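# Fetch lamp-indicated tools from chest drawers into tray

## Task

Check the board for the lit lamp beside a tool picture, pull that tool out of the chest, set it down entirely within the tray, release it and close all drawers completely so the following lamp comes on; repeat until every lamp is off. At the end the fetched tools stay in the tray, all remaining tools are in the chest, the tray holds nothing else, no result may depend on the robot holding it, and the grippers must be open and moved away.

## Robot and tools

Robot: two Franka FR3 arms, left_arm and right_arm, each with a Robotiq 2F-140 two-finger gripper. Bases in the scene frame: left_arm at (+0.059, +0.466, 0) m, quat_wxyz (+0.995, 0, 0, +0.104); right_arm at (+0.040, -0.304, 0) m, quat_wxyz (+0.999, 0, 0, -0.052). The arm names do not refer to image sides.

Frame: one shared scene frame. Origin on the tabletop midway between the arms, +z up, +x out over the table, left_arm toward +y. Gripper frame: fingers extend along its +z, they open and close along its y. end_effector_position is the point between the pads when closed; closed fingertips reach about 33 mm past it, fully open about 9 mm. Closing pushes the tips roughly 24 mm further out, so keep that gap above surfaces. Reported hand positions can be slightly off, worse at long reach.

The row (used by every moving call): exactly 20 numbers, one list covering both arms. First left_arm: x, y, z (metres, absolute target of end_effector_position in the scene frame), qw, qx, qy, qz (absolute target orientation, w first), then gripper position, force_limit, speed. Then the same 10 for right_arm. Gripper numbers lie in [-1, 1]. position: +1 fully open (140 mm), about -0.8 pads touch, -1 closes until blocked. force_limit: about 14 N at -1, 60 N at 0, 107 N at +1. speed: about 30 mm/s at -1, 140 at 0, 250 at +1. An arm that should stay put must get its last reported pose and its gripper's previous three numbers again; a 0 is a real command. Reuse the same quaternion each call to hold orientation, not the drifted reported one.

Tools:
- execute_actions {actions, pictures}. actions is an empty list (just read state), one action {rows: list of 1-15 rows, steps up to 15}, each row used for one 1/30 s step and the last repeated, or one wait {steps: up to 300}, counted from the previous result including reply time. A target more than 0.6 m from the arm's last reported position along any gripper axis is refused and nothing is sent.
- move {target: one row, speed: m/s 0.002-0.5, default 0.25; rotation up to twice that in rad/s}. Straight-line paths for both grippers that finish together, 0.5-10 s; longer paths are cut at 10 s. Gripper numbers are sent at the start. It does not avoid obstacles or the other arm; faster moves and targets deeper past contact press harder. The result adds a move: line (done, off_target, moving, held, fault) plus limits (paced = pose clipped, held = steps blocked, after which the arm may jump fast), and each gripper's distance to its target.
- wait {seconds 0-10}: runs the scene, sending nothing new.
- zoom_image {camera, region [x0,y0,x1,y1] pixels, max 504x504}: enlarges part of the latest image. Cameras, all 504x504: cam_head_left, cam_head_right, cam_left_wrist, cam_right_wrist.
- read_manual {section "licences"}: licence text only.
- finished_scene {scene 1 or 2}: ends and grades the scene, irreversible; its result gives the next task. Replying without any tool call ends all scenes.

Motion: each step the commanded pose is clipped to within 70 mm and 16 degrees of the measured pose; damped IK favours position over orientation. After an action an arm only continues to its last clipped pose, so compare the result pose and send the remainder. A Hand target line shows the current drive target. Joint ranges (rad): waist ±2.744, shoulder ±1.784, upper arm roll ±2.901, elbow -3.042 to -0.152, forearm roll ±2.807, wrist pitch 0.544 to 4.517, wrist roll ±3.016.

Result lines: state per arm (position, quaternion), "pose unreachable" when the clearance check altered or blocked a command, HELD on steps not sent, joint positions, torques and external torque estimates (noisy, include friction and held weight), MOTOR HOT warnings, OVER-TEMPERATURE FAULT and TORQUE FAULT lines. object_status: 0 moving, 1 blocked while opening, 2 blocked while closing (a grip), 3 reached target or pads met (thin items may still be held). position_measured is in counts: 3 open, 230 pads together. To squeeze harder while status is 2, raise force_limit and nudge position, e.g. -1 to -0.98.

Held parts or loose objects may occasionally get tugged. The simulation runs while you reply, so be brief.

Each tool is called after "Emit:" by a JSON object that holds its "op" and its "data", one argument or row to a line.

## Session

Emit:
{"op": "execute_actions", "data": {
  "actions": []
}}

Scene clock: 0.00 s of 15600.00 s.
left_arm: end_effector_position=(+0.1682, +0.7879, +0.3805) position_measured=3 object_status=3 end_effector_quat_wxyz=(-0.565, -0.419, +0.609, +0.368) | right_arm: end_effector_position=(+0.1775, -0.9415, +0.2636) position_measured=3 object_status=3 end_effector_quat_wxyz=(-0.098, -0.478, +0.866, +0.109)
Joint positions: left_arm=[ 0.546  0.194 -0.18  -1.97   0.777  0.845  0.986] | right_arm=[-1.133  0.508 -0.011 -1.236 -0.226  1.562 -0.667]
Joint velocities: left_arm=[ 0.001 -0.    -0.001 -0.002 -0.001 -0.    -0.001] | right_arm=[-0.     0.     0.     0.001 -0.     0.     0.003]
Joint torques (N m, as the joint torque sensors report them, + toward a larger angle): no reading
External joint torques (N m, as the arm's controller estimates them; a push from outside toward a larger angle lowers the number): no reading
Hand target (left_arm): +0.168, +0.788, +0.380; +0.565, +0.419, -0.609, -0.368
Hand target (right_arm): +0.178, -0.942, +0.264; -0.098, -0.478, +0.866, +0.109

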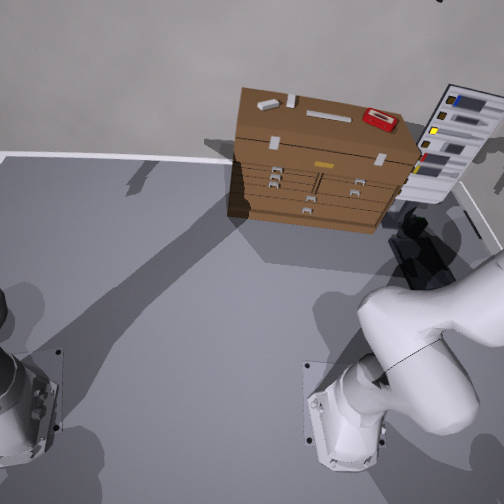

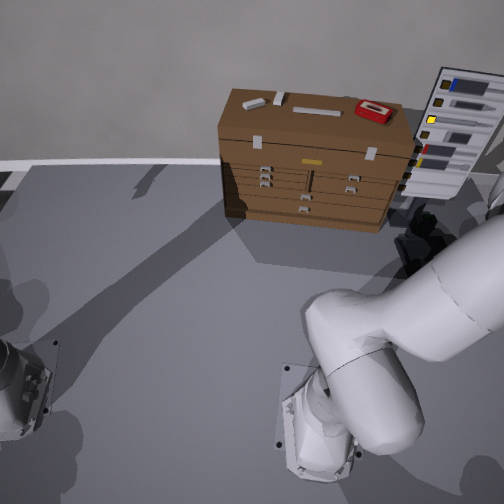

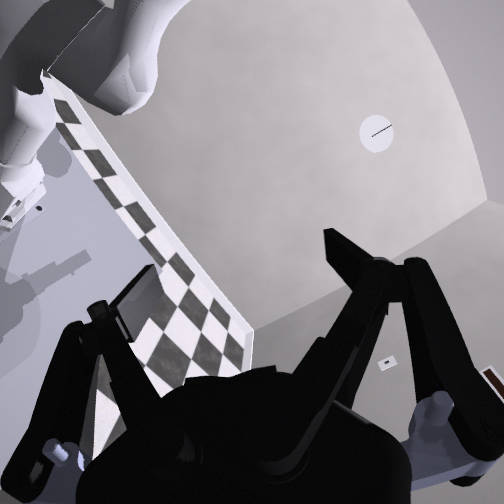

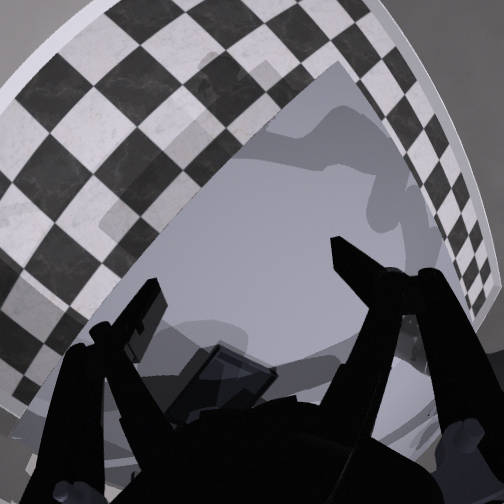

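Emit:
{"op": "zoom_image", "data": {
  "camera": "cam_head_right",
  "region": [380,50,504,300]
}}

Emit:
{"op": "zoom_image", "data": {
  "camera": "cam_head_left",
  "region": [210,70,504,300]
}}

Region (380, 50, 504, 300) of cam_head_right's 504x504 image, scaled by 2.016, with more detail than that image has; it fills the left 250 columns of this view, and the rest is white.

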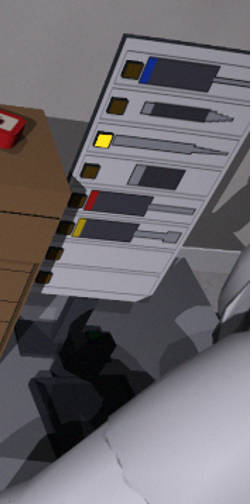

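Region (210, 70, 504, 300) of cam_head_left's 504x504 image, scaled by 1.714, with more detail than that image has; it fills the top 394 rows of this view, and the rest is white.

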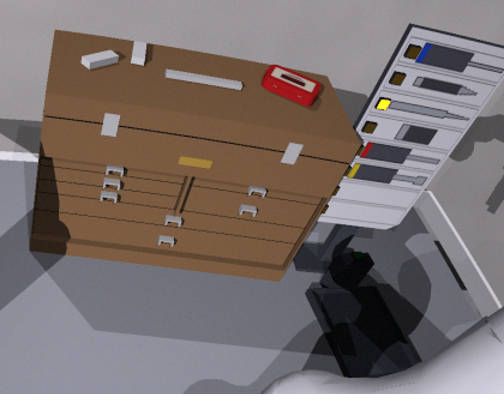

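Emit:
{"op": "move", "data": {
  "target": [0.4,0.6,0.4,0,0.707,-0.707,0,-0.8,0,0,0.35,-0.65,0.45,0,0.866,-0.5,0,0,0,0],
  "speed": 0.35
}}

Emit:
{"op": "move", "data": {
  "target": [0.45,0.25,0.25,0,0,0.85,-0.527,-0.8,0,0,0.46,-0.24,0.30,0.0135,0.9646,-0.0505,0.2584,0,0,0],
  "speed": 0.3
}}

Scene clock: 48.60 s of 15600.00 s.
left_arm: end_effector_position=(+0.3976, +0.6007, +0.3932) position_measured=229 object_status=3 end_effector_quat_wxyz=(-0.008, -0.701, +0.713, -0.012) | right_arm: end_effector_position=(+0.3551, -0.6582, +0.4488) position_measured=129 object_status=3 end_effector_quat_wxyz=(+0.006, +0.862, -0.507, +0.005)
Joint positions: left_arm=[ 0.529 -0.614 -0.235 -2.189 -0.163  1.578  0.562] | right_arm=[-0.937 -0.247  0.169 -1.75   0.033  1.52  -1.382]
Joint velocities: left_arm=[ 0.    -0.    -0.     0.    -0.001  0.01  -0.014] | right_arm=[ 0.005 -0.001 -0.004 -0.    -0.001 -0.001 -0.028]
Joint torques (N m, as the joint torque sensors report them, + toward a larger angle): left_arm=[  1.15 -10.92   4.24  22.41   0.34   2.84  -0.22] | right_arm=[  0.38 -21.07  -2.56  24.1    1.53   1.98  -0.51]
External joint torques (N m, as the arm's controller estimates them; a push from outside toward a larger angle lowers the number): left_arm=[ 1.17 -1.31  0.67 -1.07 -0.38  0.41 -0.22] | right_arm=[ 0.32  0.79 -1.08  0.8   0.68 -0.59 -0.51]
Hand target (left_arm): +0.398, +0.601, +0.393; +0.007, +0.705, -0.710, +0.013
Hand target (right_arm): +0.355, -0.656, +0.448; +0.003, +0.866, -0.500, +0.003
Off the commanded pose (left_arm): 0.007 m, 2 deg.
Off the commanded pose (right_arm): 0.010 m, 1 deg.
After step 90, 42.60 s passed at rest.
move: off_target (left_arm, right_arm)

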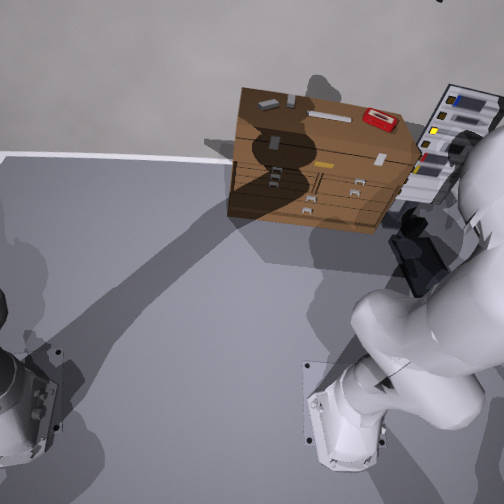

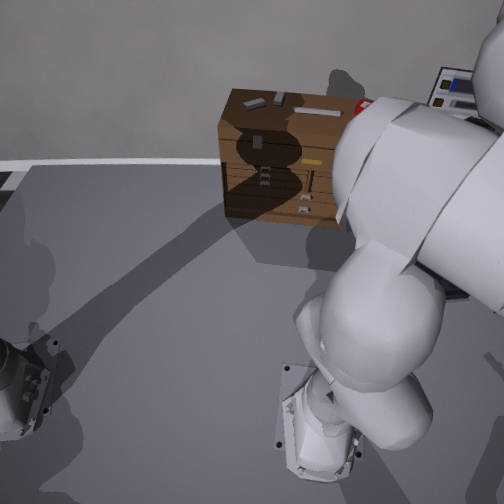

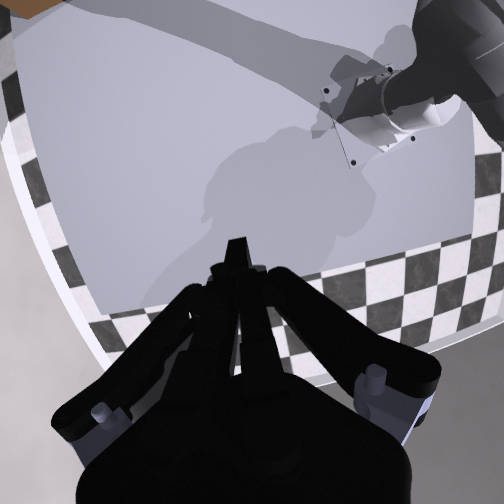

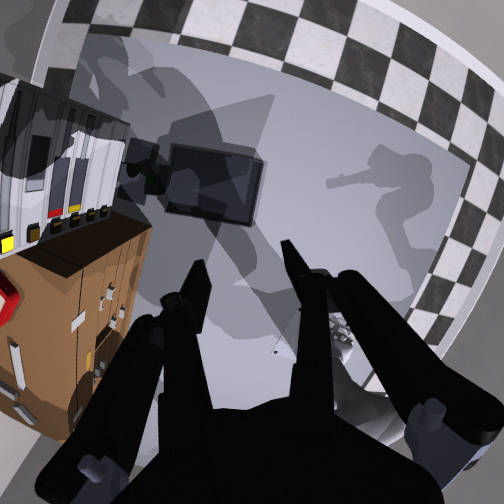

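Scene clock: 52.77 s of 15600.00 s.
left_arm: end_effector_position=(+0.4487, +0.2519, +0.2550) position_measured=229 object_status=3 end_effector_quat_wxyz=(-0.014, -0.005, +0.850, -0.527) | right_arm: end_effector_position=(+0.4712, -0.2432, +0.2992) position_measured=129 object_status=3 end_effector_quat_wxyz=(+0.021, +0.964, -0.048, +0.260)
Joint positions: left_arm=[-0.853 -0.351  0.742 -2.613 -0.984  1.977  2.203] | right_arm=[-0.172 -0.939  0.493 -2.792  0.396  2.414 -1.566]
Joint velocities: left_arm=[-0.004 -0.001  0.004  0.001 -0.    -0.001  0.032] | right_arm=[ 0.001 -0.    -0.001  0.001  0.001  0.002  0.   ]
Joint torques (N m, as the joint torque sensors report them, + toward a larger angle): left_arm=[ -0.96 -11.54  -3.38  21.66  -0.86  -0.64   0.32] | right_arm=[ 0.76 -0.09 -9.09 22.7   0.8   3.88 -0.4 ]
External joint torques (N m, as the arm's controller estimates them; a push from outside toward a larger angle lowers the number): left_arm=[-0.96 -0.04  2.04  1.73 -0.13 -0.37  0.37] | right_arm=[ 0.75  0.37 -0.02 -0.76 -0.04  0.48 -0.41]
Hand target (left_arm): +0.449, +0.251, +0.256; -0.011, +0.001, +0.849, -0.528
Hand target (right_arm): +0.472, -0.243, +0.299; +0.021, +0.964, -0.045, +0.260
Off the commanded pose (left_arm): 0.006 m, 2 deg.
Off the commanded pose (right_arm): 0.012 m, 1 deg.
move: off_target (left_arm, right_arm)

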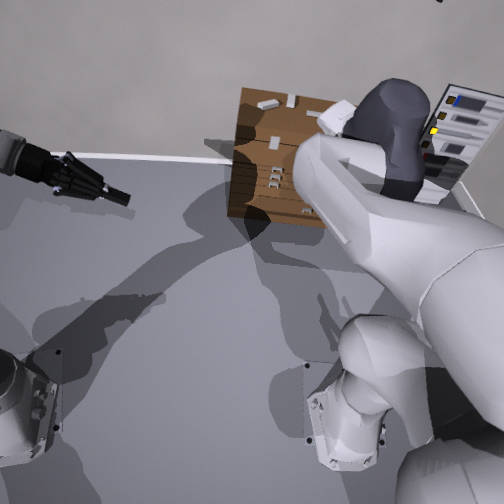

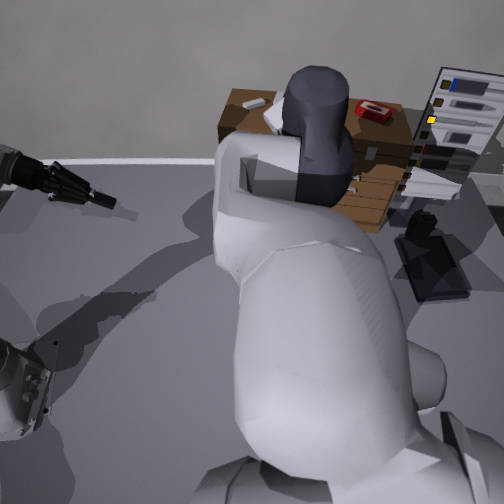

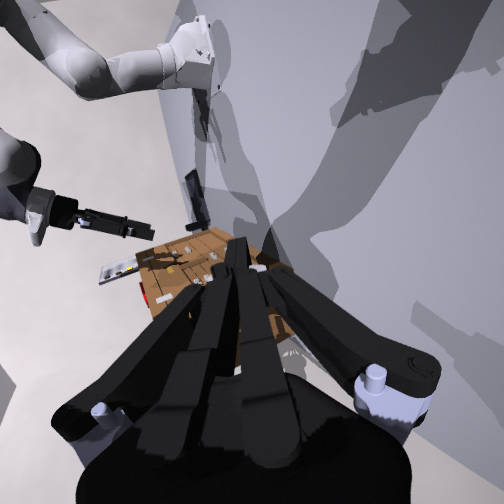

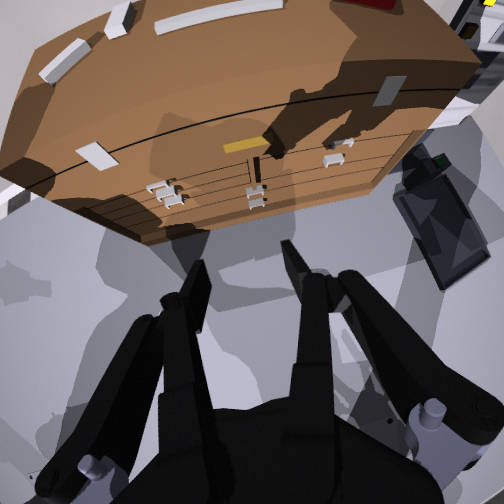

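Emit:
{"op": "move", "data": {
  "target": [0.42,0.15,0.2,0,0,0.8,-0.6,1,0,0,0.53,-0.255,0.18,0.02,0.9227,-0.0483,0.3825,0,0,0],
  "speed": 0.2
}}

Scene clock: 64.67 s of 15600.00 s.
left_arm: end_effector_position=(+0.4214, +0.1524, +0.2011) position_measured=3 object_status=3 end_effector_quat_wxyz=(-0.000, -0.005, +0.801, -0.598) | right_arm: end_effector_position=(+0.5309, -0.2532, +0.1781) position_measured=129 object_status=3 end_effector_quat_wxyz=(+0.018, +0.923, -0.051, +0.381)
Joint positions: left_arm=[-1.057 -0.125  0.75  -2.711 -1.472  1.948  2.583] | right_arm=[-0.157 -0.358  0.668 -3.008  0.557  3.453 -1.601]
Joint velocities: left_arm=[-0.    -0.    -0.001  0.001 -0.001 -0.002  0.019] | right_arm=[ 0.002  0.001 -0.004 -0.001 -0.008  0.014  0.001]
Joint torques (N m, as the joint torque sensors report them, + toward a larger angle): left_arm=[ -0.16 -15.41  -0.12  18.01  -1.16  -1.67   0.16] | right_arm=[ 0.58 -9.79 -4.58 16.69 -0.77  3.97 -0.29]
External joint torques (N m, as the arm's controller estimates them; a push from outside toward a larger angle lowers the number): left_arm=[-0.09 -0.19  1.75  1.73 -0.48 -0.4   0.21] | right_arm=[ 0.57  0.57 -0.55 -0.4  -1.08  0.47 -0.31]
Hand target (left_arm): +0.423, +0.152, +0.202; +0.003, -0.001, +0.801, -0.599
Hand target (right_arm): +0.531, -0.253, +0.179; +0.019, +0.923, -0.047, +0.382
Off the commanded pose (left_arm): 0.003 m, 1 deg.
Off the commanded pose (right_arm): 0.003 m, 0 deg.
After step 90, 7.10 s passed at rest.
move: done

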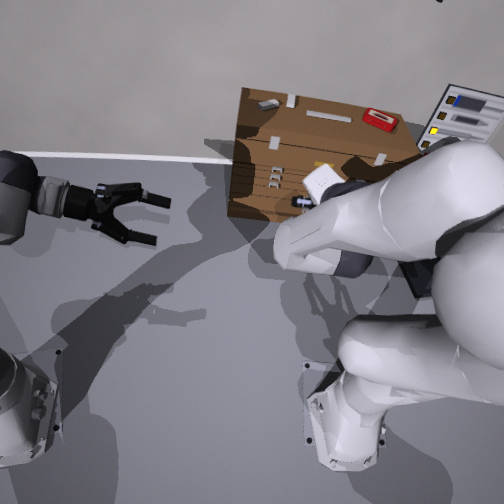

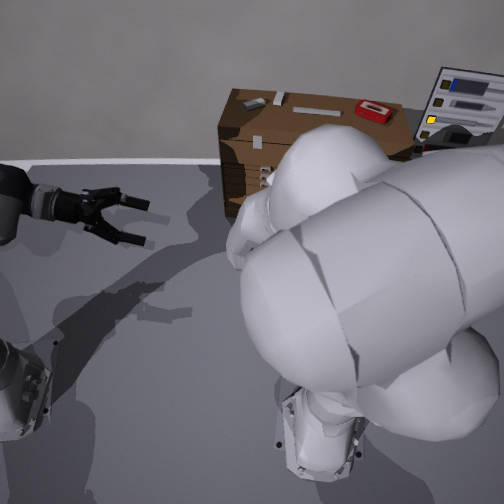

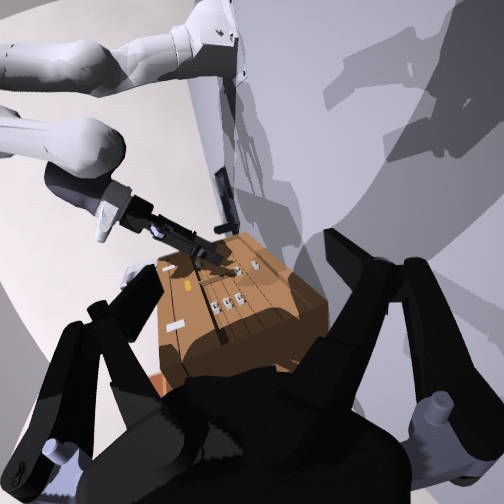

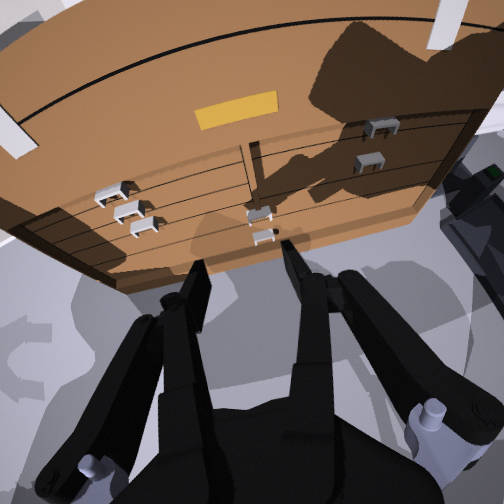

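Emit:
{"op": "move", "data": {
  "target": [0.42,0.15,0.2,0,0,0.8,-0.6,1,0,0,0.56,-0.255,0.125,0.02,0.9227,-0.0483,0.3825,0,0,0],
  "speed": 0.1
}}

Scene clock: 75.40 s of 15600.00 s.
left_arm: end_effector_position=(+0.4202, +0.1517, +0.1991) position_measured=3 object_status=3 end_effector_quat_wxyz=(-0.000, -0.003, +0.801, -0.599) | right_arm: end_effector_position=(+0.5596, -0.2539, +0.1237) position_measured=129 object_status=3 end_effector_quat_wxyz=(+0.013, +0.923, -0.055, +0.381)
Joint positions: left_arm=[-1.057 -0.115  0.75  -2.71  -1.477  1.939  2.593] | right_arm=[-0.273  0.042  0.756 -2.894  0.635  3.754 -1.763]
Joint velocities: left_arm=[-0.     0.    -0.001  0.     0.001  0.001 -0.   ] | right_arm=[ 0.007  0.005  0.     0.005  0.022  0.013 -0.046]
Joint torques (N m, as the joint torque sensors report them, + toward a larger angle): left_arm=[ -1.3  -15.47  -1.45  18.26  -1.13  -1.67   0.13] | right_arm=[  1.11 -15.87   0.84  14.8    0.23   3.99  -0.4 ]
External joint torques (N m, as the arm's controller estimates them; a push from outside toward a larger angle lowers the number): left_arm=[-1.25 -0.14  0.25  2.11 -0.45 -0.39  0.18] | right_arm=[ 1.11  1.62  0.23  1.17  0.63  0.55 -0.42]
Hand target (left_arm): +0.420, +0.150, +0.200; +0.000, -0.000, +0.800, -0.600
Hand target (right_arm): +0.560, -0.255, +0.125; +0.018, +0.922, -0.047, +0.383
Off the commanded pose (left_arm): 0.002 m, 0 deg.
Off the commanded pose (right_arm): 0.002 m, 1 deg.
After step 90, 6.30 s passed at rest.
move: done

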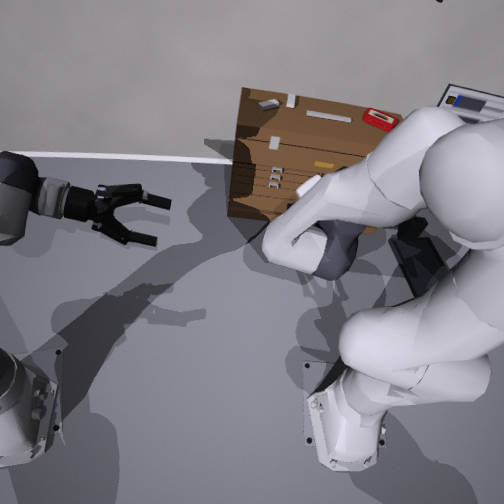

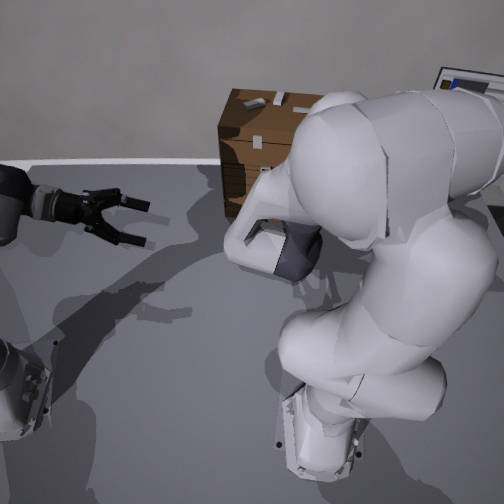

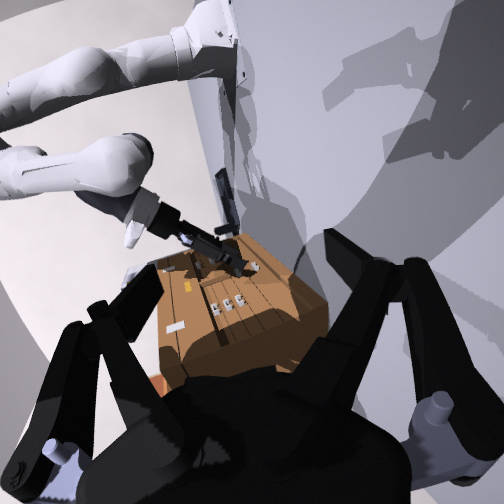

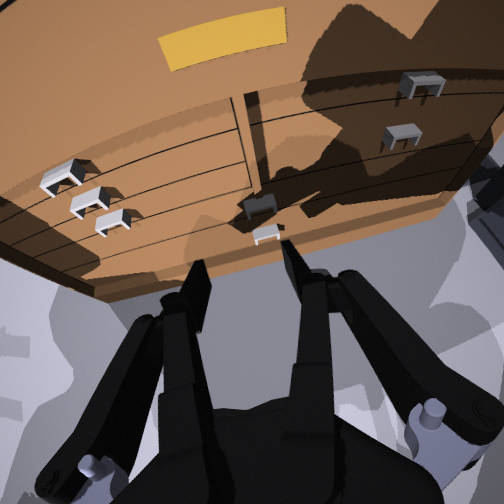

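Emit:
{"op": "move", "data": {
  "target": [0.42,0.15,0.2,0,0,0.8,-0.6,1,0,0,0.58,-0.277,0.108,0.02,0.9227,-0.0483,0.3825,0,0,0],
  "speed": 0.07
}}

Emit:
{"op": "zoom_image", "data": {
  "camera": "cam_left_wrist",
  "region": [170,200,330,340]
}}

Scene clock: 89.10 s of 15600.00 s.
left_arm: end_effector_position=(+0.4202, +0.1516, +0.1991) position_measured=3 object_status=3 end_effector_quat_wxyz=(-0.001, -0.003, +0.801, -0.599) | right_arm: end_effector_position=(+0.5781, -0.2781, +0.1065) position_measured=129 object_status=3 end_effector_quat_wxyz=(+0.018, +0.923, -0.055, +0.380)
Joint positions: left_arm=[-1.057 -0.114  0.75  -2.71  -1.477  1.938  2.593] | right_arm=[-0.308  0.159  0.689 -2.844  0.559  3.811 -1.812]
Joint velocities: left_arm=[-0.001 -0.     0.     0.001 -0.001  0.     0.002] | right_arm=[ 0.001  0.002 -0.002  0.001 -0.006  0.01  -0.013]
Joint torques (N m, as the joint torque sensors report them, + toward a larger angle): left_arm=[ -1.18 -15.18  -1.47  18.49  -1.11  -1.67   0.12] | right_arm=[  0.47 -19.27   2.31  13.44  -1.47   3.95  -0.49]
External joint torques (N m, as the arm's controller estimates them; a push from outside toward a larger angle lowers the number): left_arm=[-1.19  0.22  0.16  2.32 -0.43 -0.4   0.17] | right_arm=[ 0.47  1.49  0.13  0.6  -0.93  0.51 -0.51]
Hand target (left_arm): +0.420, +0.150, +0.200; -0.000, -0.000, +0.800, -0.600
Hand target (right_arm): +0.580, -0.277, +0.108; +0.020, +0.923, -0.048, +0.382
Off the commanded pose (left_arm): 0.002 m, 0 deg.
Off the commanded pose (right_arm): 0.003 m, 1 deg.
After step 90, 9.73 s passed at rest.
move: done

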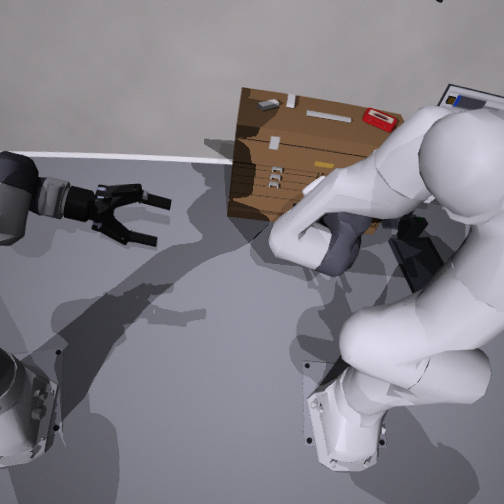

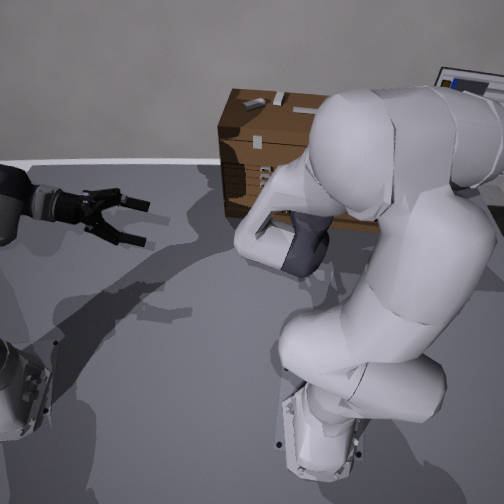

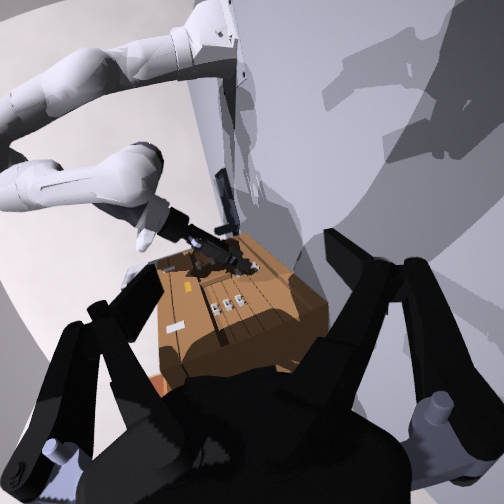

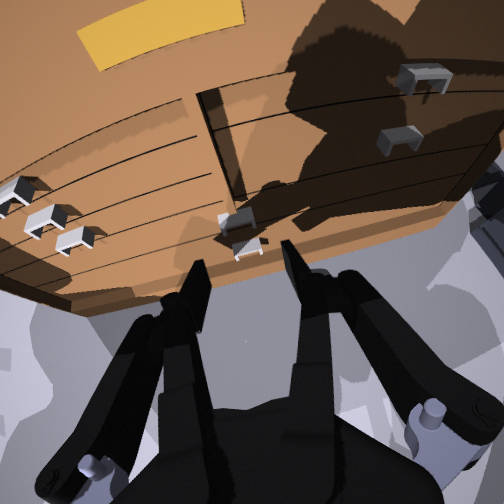

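Region (170, 200, 330, 340) of cam_left_wrist's 504x504 image, scaled by 3.150, with more detail than that image has; it fills the top 441 rows of this view, and the rest is white.

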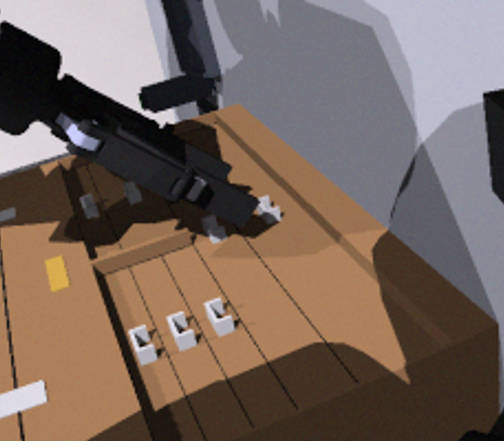

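Emit:
{"op": "move", "data": {
  "target": [0.42,0.15,0.2,0,0,0.8,-0.6,1,0,0,0.593,-0.28,0.093,0.02,0.9227,-0.0483,0.3825,-0.2,0,0],
  "speed": 0.04
}}

Emit:
{"op": "zoom_image", "data": {
  "camera": "cam_left_wrist",
  "region": [200,220,300,310]
}}

Scene clock: 104.90 s of 15600.00 s.
left_arm: end_effector_position=(+0.4202, +0.1516, +0.1991) position_measured=3 object_status=3 end_effector_quat_wxyz=(-0.001, -0.003, +0.801, -0.599) | right_arm: end_effector_position=(+0.5914, -0.2809, +0.0914) position_measured=154 object_status=3 end_effector_quat_wxyz=(+0.017, +0.923, -0.056, +0.380)
Joint positions: left_arm=[-1.057 -0.114  0.75  -2.71  -1.477  1.938  2.593] | right_arm=[-0.287  0.254  0.647 -2.791  0.551  3.855 -1.85 ]
Joint velocities: left_arm=[-0.    -0.001 -0.     0.    -0.001 -0.    -0.001] | right_arm=[ 0.017  0.    -0.014  0.002 -0.003  0.016 -0.022]
Joint torques (N m, as the joint torque sensors report them, + toward a larger angle): left_arm=[ -1.19 -15.49  -1.8   17.88  -1.09  -1.61   0.21] | right_arm=[  1.24 -21.98   3.72  12.91  -1.59   3.93  -0.33]
External joint torques (N m, as the arm's controller estimates them; a push from outside toward a larger angle lowers the number): left_arm=[-1.21 -0.1  -0.19  1.69 -0.4  -0.34  0.27] | right_arm=[ 1.19  1.49  0.26  0.72 -0.9   0.51 -0.35]
Hand target (left_arm): +0.420, +0.150, +0.200; -0.000, -0.000, +0.800, -0.600
Hand target (right_arm): +0.593, -0.280, +0.093; +0.020, +0.922, -0.048, +0.383
Off the commanded pose (left_arm): 0.002 m, 0 deg.
Off the commanded pose (right_arm): 0.002 m, 1 deg.
After step 90, 11.97 s passed at rest.
move: done

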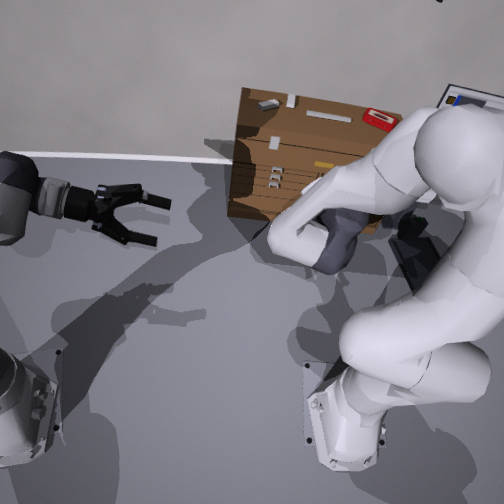

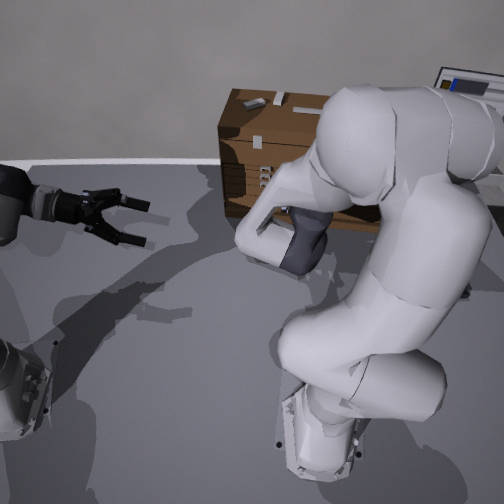

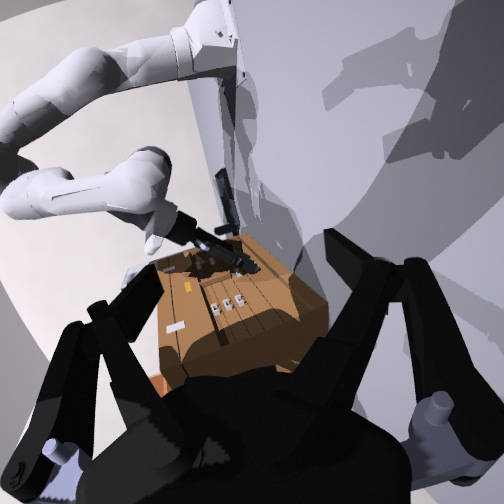

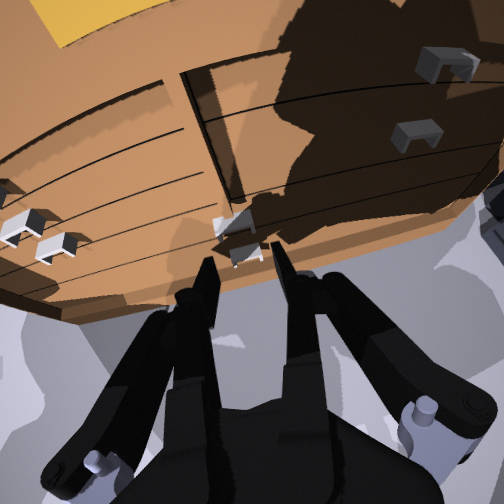

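Region (200, 220, 300, 310) of cam_left_wrist's 504x504 image, scaled by 5.040, with more detail than that image has; it fills the top 454 rows of this view, and the rest is white.

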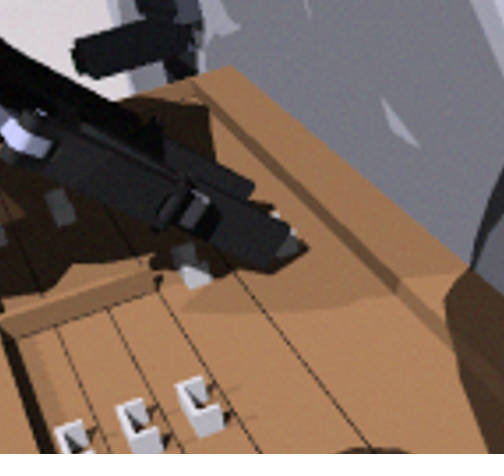

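Emit:
{"op": "move", "data": {
  "target": [0.42,0.15,0.2,0,0,0.8,-0.6,1,0,0,0.594,-0.282,0.088,0.02,0.9227,-0.0483,0.3825,-0.2,0,0],
  "speed": 0.03
}}

Emit:
{"op": "move", "data": {
  "target": [0.42,0.15,0.2,0,0,0.8,-0.6,1,0,0,0.594,-0.282,0.088,0.02,0.9227,-0.0483,0.3825,-1,0,-0.5],
  "speed": 0.03
}}

Scene clock: 114.30 s of 15600.00 s.
left_arm: end_effector_position=(+0.4202, +0.1516, +0.1991) position_measured=3 object_status=3 end_effector_quat_wxyz=(-0.001, -0.003, +0.801, -0.599) | right_arm: end_effector_position=(+0.5925, -0.2828, +0.0865) position_measured=154 object_status=3 end_effector_quat_wxyz=(+0.018, +0.923, -0.054, +0.380)
Joint positions: left_arm=[-1.057 -0.114  0.75  -2.71  -1.477  1.938  2.593] | right_arm=[-0.286  0.277  0.637 -2.785  0.541  3.871 -1.859]
Joint velocities: left_arm=[ 0.    -0.002 -0.     0.001  0.001  0.     0.001] | right_arm=[ 0.003  0.001 -0.003  0.002 -0.006  0.01  -0.002]
Joint torques (N m, as the joint torque sensors report them, + toward a larger angle): left_arm=[ -1.24 -15.58  -1.35  18.17  -1.17  -1.67   0.09] | right_arm=[  0.92 -21.88   3.6   12.48  -1.56   3.79  -0.45]
External joint torques (N m, as the arm's controller estimates them; a push from outside toward a larger angle lowers the number): left_arm=[-1.27 -0.1   0.27  1.93 -0.48 -0.4   0.14] | right_arm=[ 0.95  2.11 -0.05  0.6  -0.86  0.36 -0.47]
Hand target (left_arm): +0.420, +0.150, +0.200; -0.000, -0.000, +0.800, -0.600
Hand target (right_arm): +0.594, -0.282, +0.088; +0.020, +0.923, -0.048, +0.382
Off the commanded pose (left_arm): 0.002 m, 0 deg.
Off the commanded pose (right_arm): 0.002 m, 1 deg.
After step 90, 5.70 s passed at rest.
move: done

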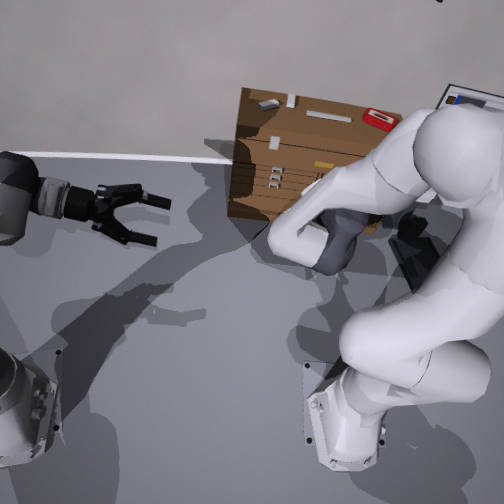

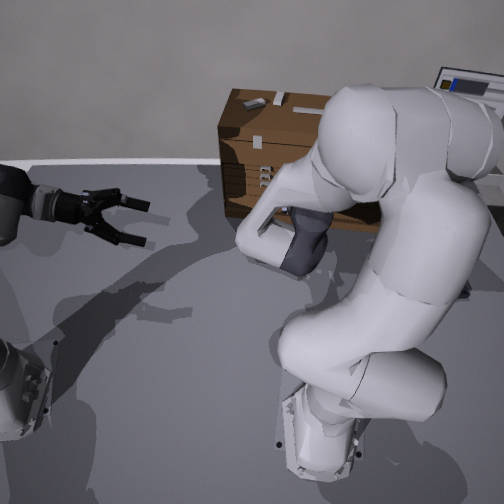

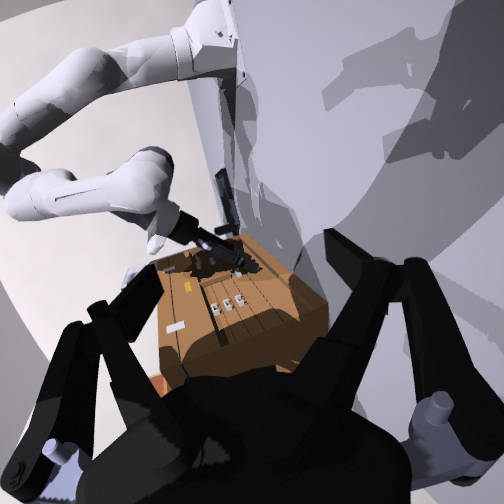

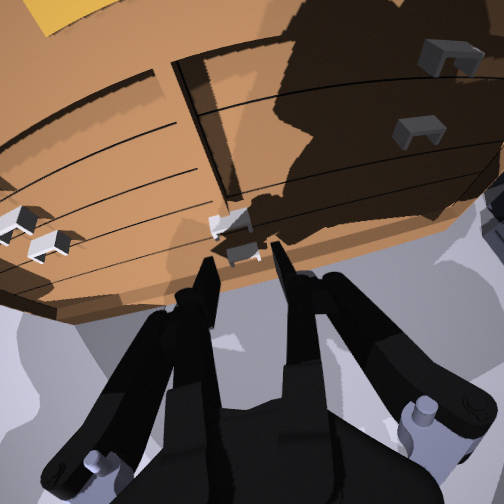

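Scene clock: 115.10 s of 15600.00 s.
left_arm: end_effector_position=(+0.4202, +0.1516, +0.1991) position_measured=3 object_status=3 end_effector_quat_wxyz=(-0.001, -0.003, +0.801, -0.599) | right_arm: end_effector_position=(+0.5928, -0.2828, +0.0870) position_measured=233 object_status=3 end_effector_quat_wxyz=(+0.019, +0.923, -0.053, +0.380)
Joint positions: left_arm=[-1.057 -0.114  0.75  -2.71  -1.477  1.938  2.593] | right_arm=[-0.284  0.277  0.636 -2.785  0.541  3.873 -1.859]
Joint velocities: left_arm=[ 0.    -0.    -0.     0.001  0.    -0.     0.001] | right_arm=[ 0.     0.001 -0.002  0.    -0.001  0.     0.001]
Joint torques (N m, as the joint torque sensors report them, + toward a larger angle): left_arm=[ -1.47 -15.54  -1.43  18.08  -1.07  -1.62   0.2 ] | right_arm=[  0.05 -22.8    3.93  12.79  -1.63   3.91  -0.46]
External joint torques (N m, as the arm's controller estimates them; a push from outside toward a larger angle lowers the number): left_arm=[-1.46 -0.12  0.23  1.87 -0.38 -0.35  0.25] | right_arm=[ 0.13  1.11  0.34  0.94 -0.95  0.49 -0.48]
Hand target (left_arm): +0.420, +0.150, +0.200; -0.000, -0.000, +0.800, -0.600
Hand target (right_arm): +0.594, -0.282, +0.088; +0.020, +0.923, -0.048, +0.382
Off the commanded pose (left_arm): 0.002 m, 0 deg.
Off the commanded pose (right_arm): 0.002 m, 1 deg.
move: done

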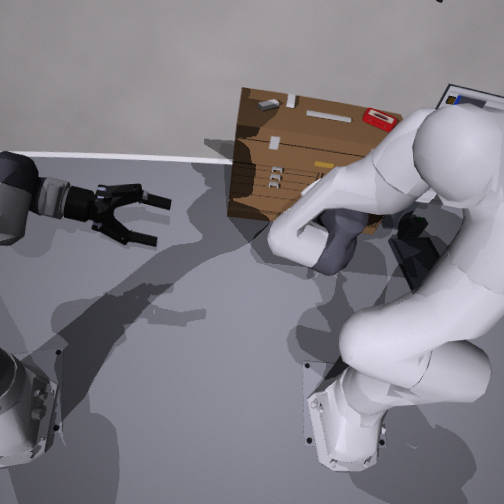

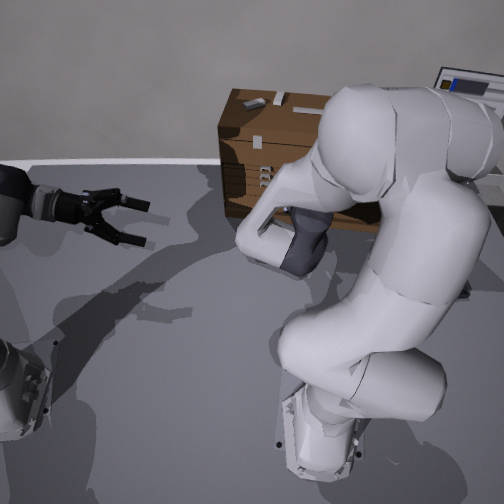

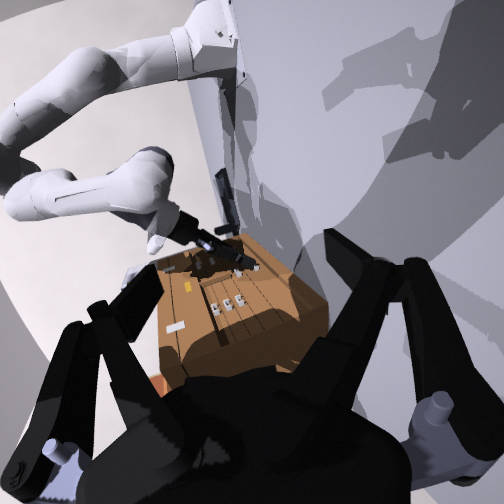

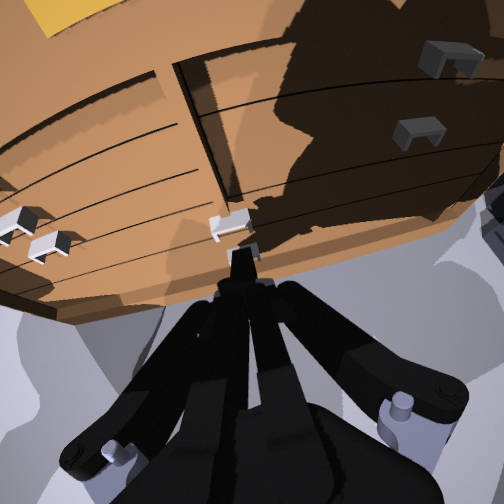

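Emit:
{"op": "move", "data": {
  "target": [0.42,0.15,0.2,0,0,0.8,-0.6,1,0,0,0.594,-0.282,0.088,0.02,0.9227,-0.0483,0.3825,-0.3,0,0.5],
  "speed": 0.03
}}

Emit:
{"op": "move", "data": {
  "target": [0.42,0.15,0.2,0,0,0.8,-0.6,1,0,0,0.605,-0.283,0.074,0.02,0.9227,-0.0483,0.3825,-0.3,0,0.5],
  "speed": 0.02
}}

Emit:
{"op": "zoom_image", "data": {
  "camera": "cam_left_wrist",
  "region": [200,220,300,310]
}}

Scene clock: 127.13 s of 15600.00 s.
left_arm: end_effector_position=(+0.4202, +0.1516, +0.1991) position_measured=3 object_status=3 end_effector_quat_wxyz=(-0.000, -0.003, +0.801, -0.599) | right_arm: end_effector_position=(+0.5930, -0.2828, +0.0871) position_measured=167 object_status=3 end_effector_quat_wxyz=(+0.019, +0.923, -0.053, +0.381)
Joint positions: left_arm=[-1.057 -0.114  0.75  -2.71  -1.477  1.938  2.593] | right_arm=[-0.284  0.277  0.635 -2.785  0.54   3.873 -1.86 ]
Joint velocities: left_arm=[-0.001  0.     0.001  0.    -0.001  0.001  0.   ] | right_arm=[ 0.001 -0.001 -0.001 -0.    -0.001 -0.    -0.   ]
Joint torques (N m, as the joint torque sensors report them, + toward a larger angle): left_arm=[ -1.18 -15.33  -1.41  17.99  -1.12  -1.69   0.18] | right_arm=[  0.42 -22.67   3.58  12.44  -1.63   3.87  -0.46]
External joint torques (N m, as the arm's controller estimates them; a push from outside toward a larger angle lowers the number): left_arm=[-1.15  0.03  0.26  1.85 -0.43 -0.42  0.23] | right_arm=[ 0.42  1.31 -0.09  0.54 -0.93  0.44 -0.48]
Hand target (left_arm): +0.420, +0.150, +0.200; -0.000, -0.000, +0.800, -0.600
Hand target (right_arm): +0.594, -0.282, +0.088; +0.020, +0.923, -0.048, +0.382
Off the commanded pose (left_arm): 0.002 m, 0 deg.
Off the commanded pose (right_arm): 0.002 m, 1 deg.
After step 90, 8.33 s passed at rest.
move: done

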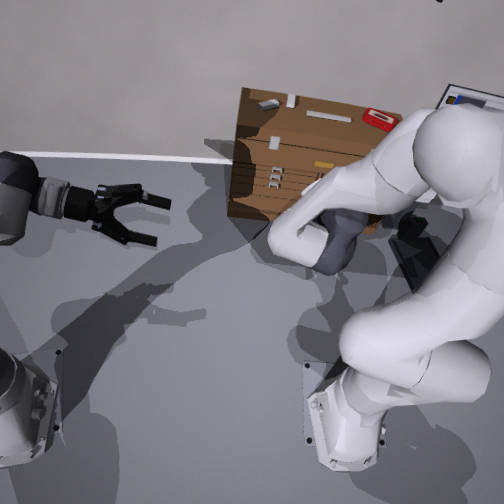

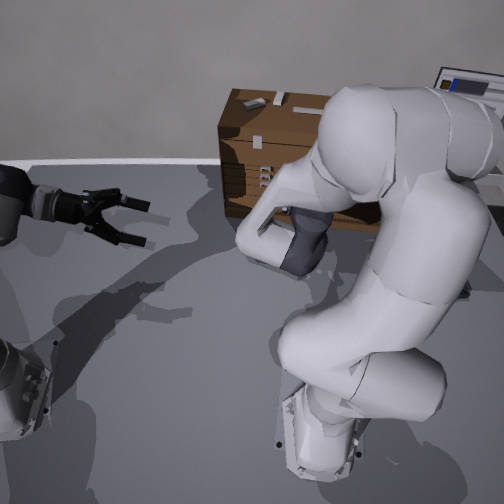

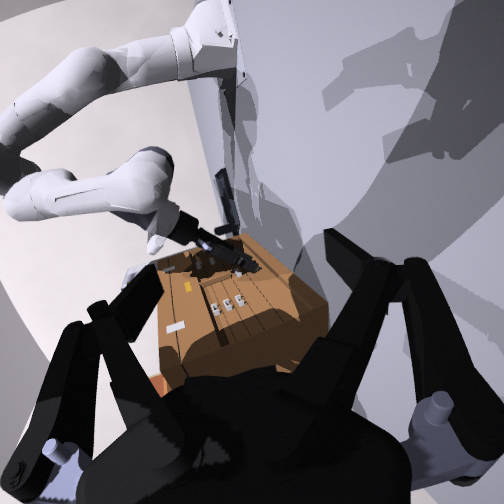

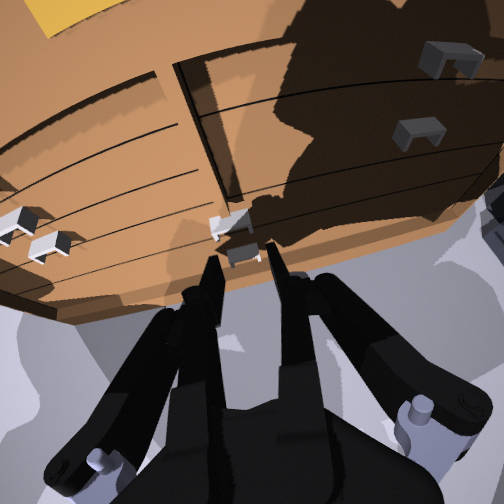

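Scene clock: 128.23 s of 15600.00 s.
left_arm: end_effector_position=(+0.4202, +0.1516, +0.1991) position_measured=3 object_status=3 end_effector_quat_wxyz=(-0.000, -0.003, +0.801, -0.599) | right_arm: end_effector_position=(+0.6019, -0.2838, +0.0759) position_measured=167 object_status=3 end_effector_quat_wxyz=(+0.020, +0.922, -0.053, +0.384)
Joint positions: left_arm=[-1.057 -0.114  0.75  -2.71  -1.477  1.938  2.593] | right_arm=[-0.263  0.347  0.604 -2.748  0.531  3.915 -1.88 ]
Joint velocities: left_arm=[-0.001  0.002 -0.     0.001  0.001  0.     0.   ] | right_arm=[ 0.006  0.007 -0.003 -0.001 -0.002  0.017 -0.015]
Joint torques (N m, as the joint torque sensors report them, + toward a larger angle): left_arm=[ -0.68 -15.57  -1.42  17.5   -1.11  -1.59   0.16] | right_arm=[ -0.32 -21.08   2.75  17.42  -2.26   2.15  -0.4 ]
External joint torques (N m, as the arm's controller estimates them; a push from outside toward a larger angle lowers the number): left_arm=[-0.67 -0.29  0.23  1.4  -0.43 -0.32  0.21] | right_arm=[-0.36  4.85 -1.77  6.08 -1.46 -1.29 -0.42]
Hand target (left_arm): +0.420, +0.150, +0.200; -0.000, -0.000, +0.800, -0.600
Hand target (right_arm): +0.605, -0.283, +0.074; +0.020, +0.922, -0.048, +0.383
Off the commanded pose (left_arm): 0.002 m, 0 deg.
Off the commanded pose (right_arm): 0.004 m, 1 deg.
move: off_target (right_arm)

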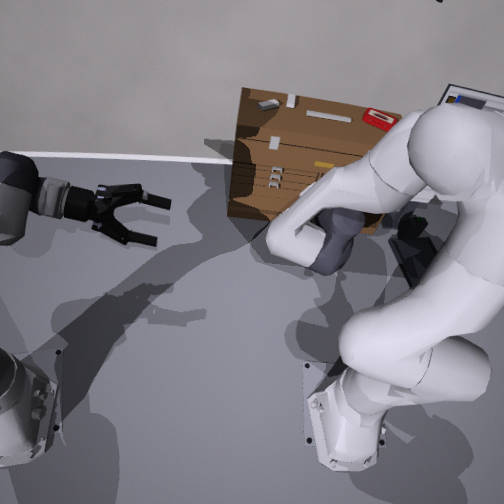

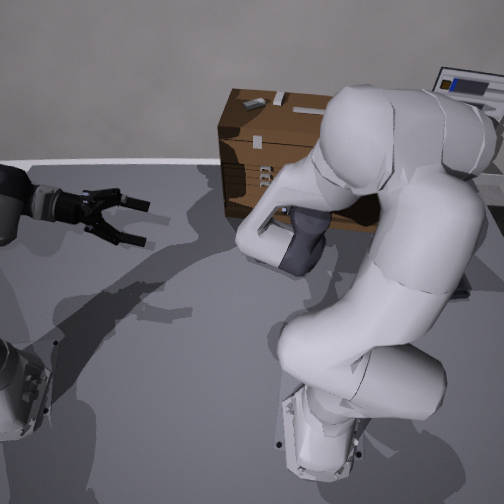

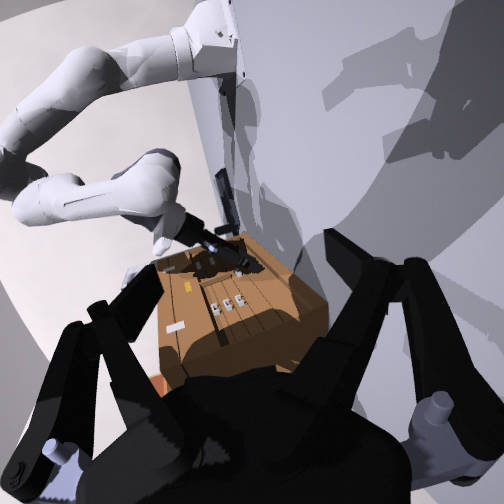

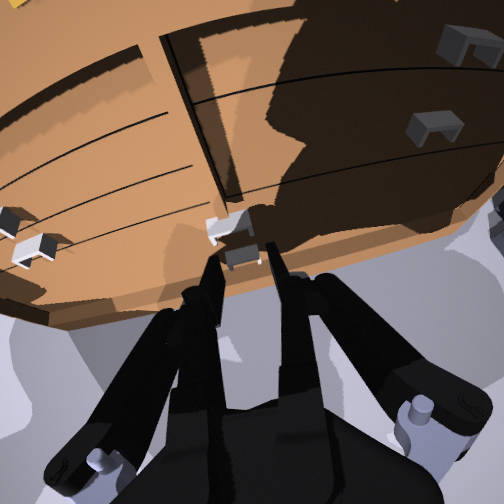

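Region (200, 220, 300, 310) of cam_left_wrist's 504x504 image, scaled by 5.040, with more detail than that image has; it fills the top 454 rows of this view, and the rest is white.

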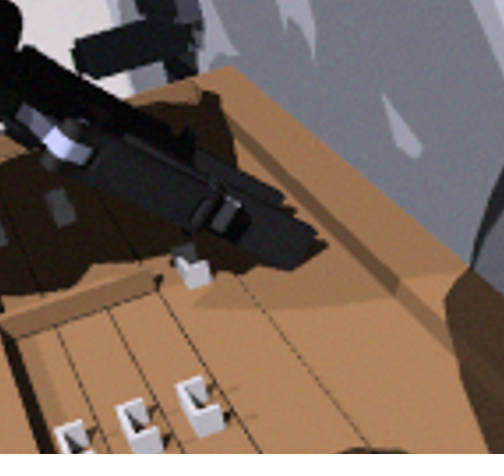

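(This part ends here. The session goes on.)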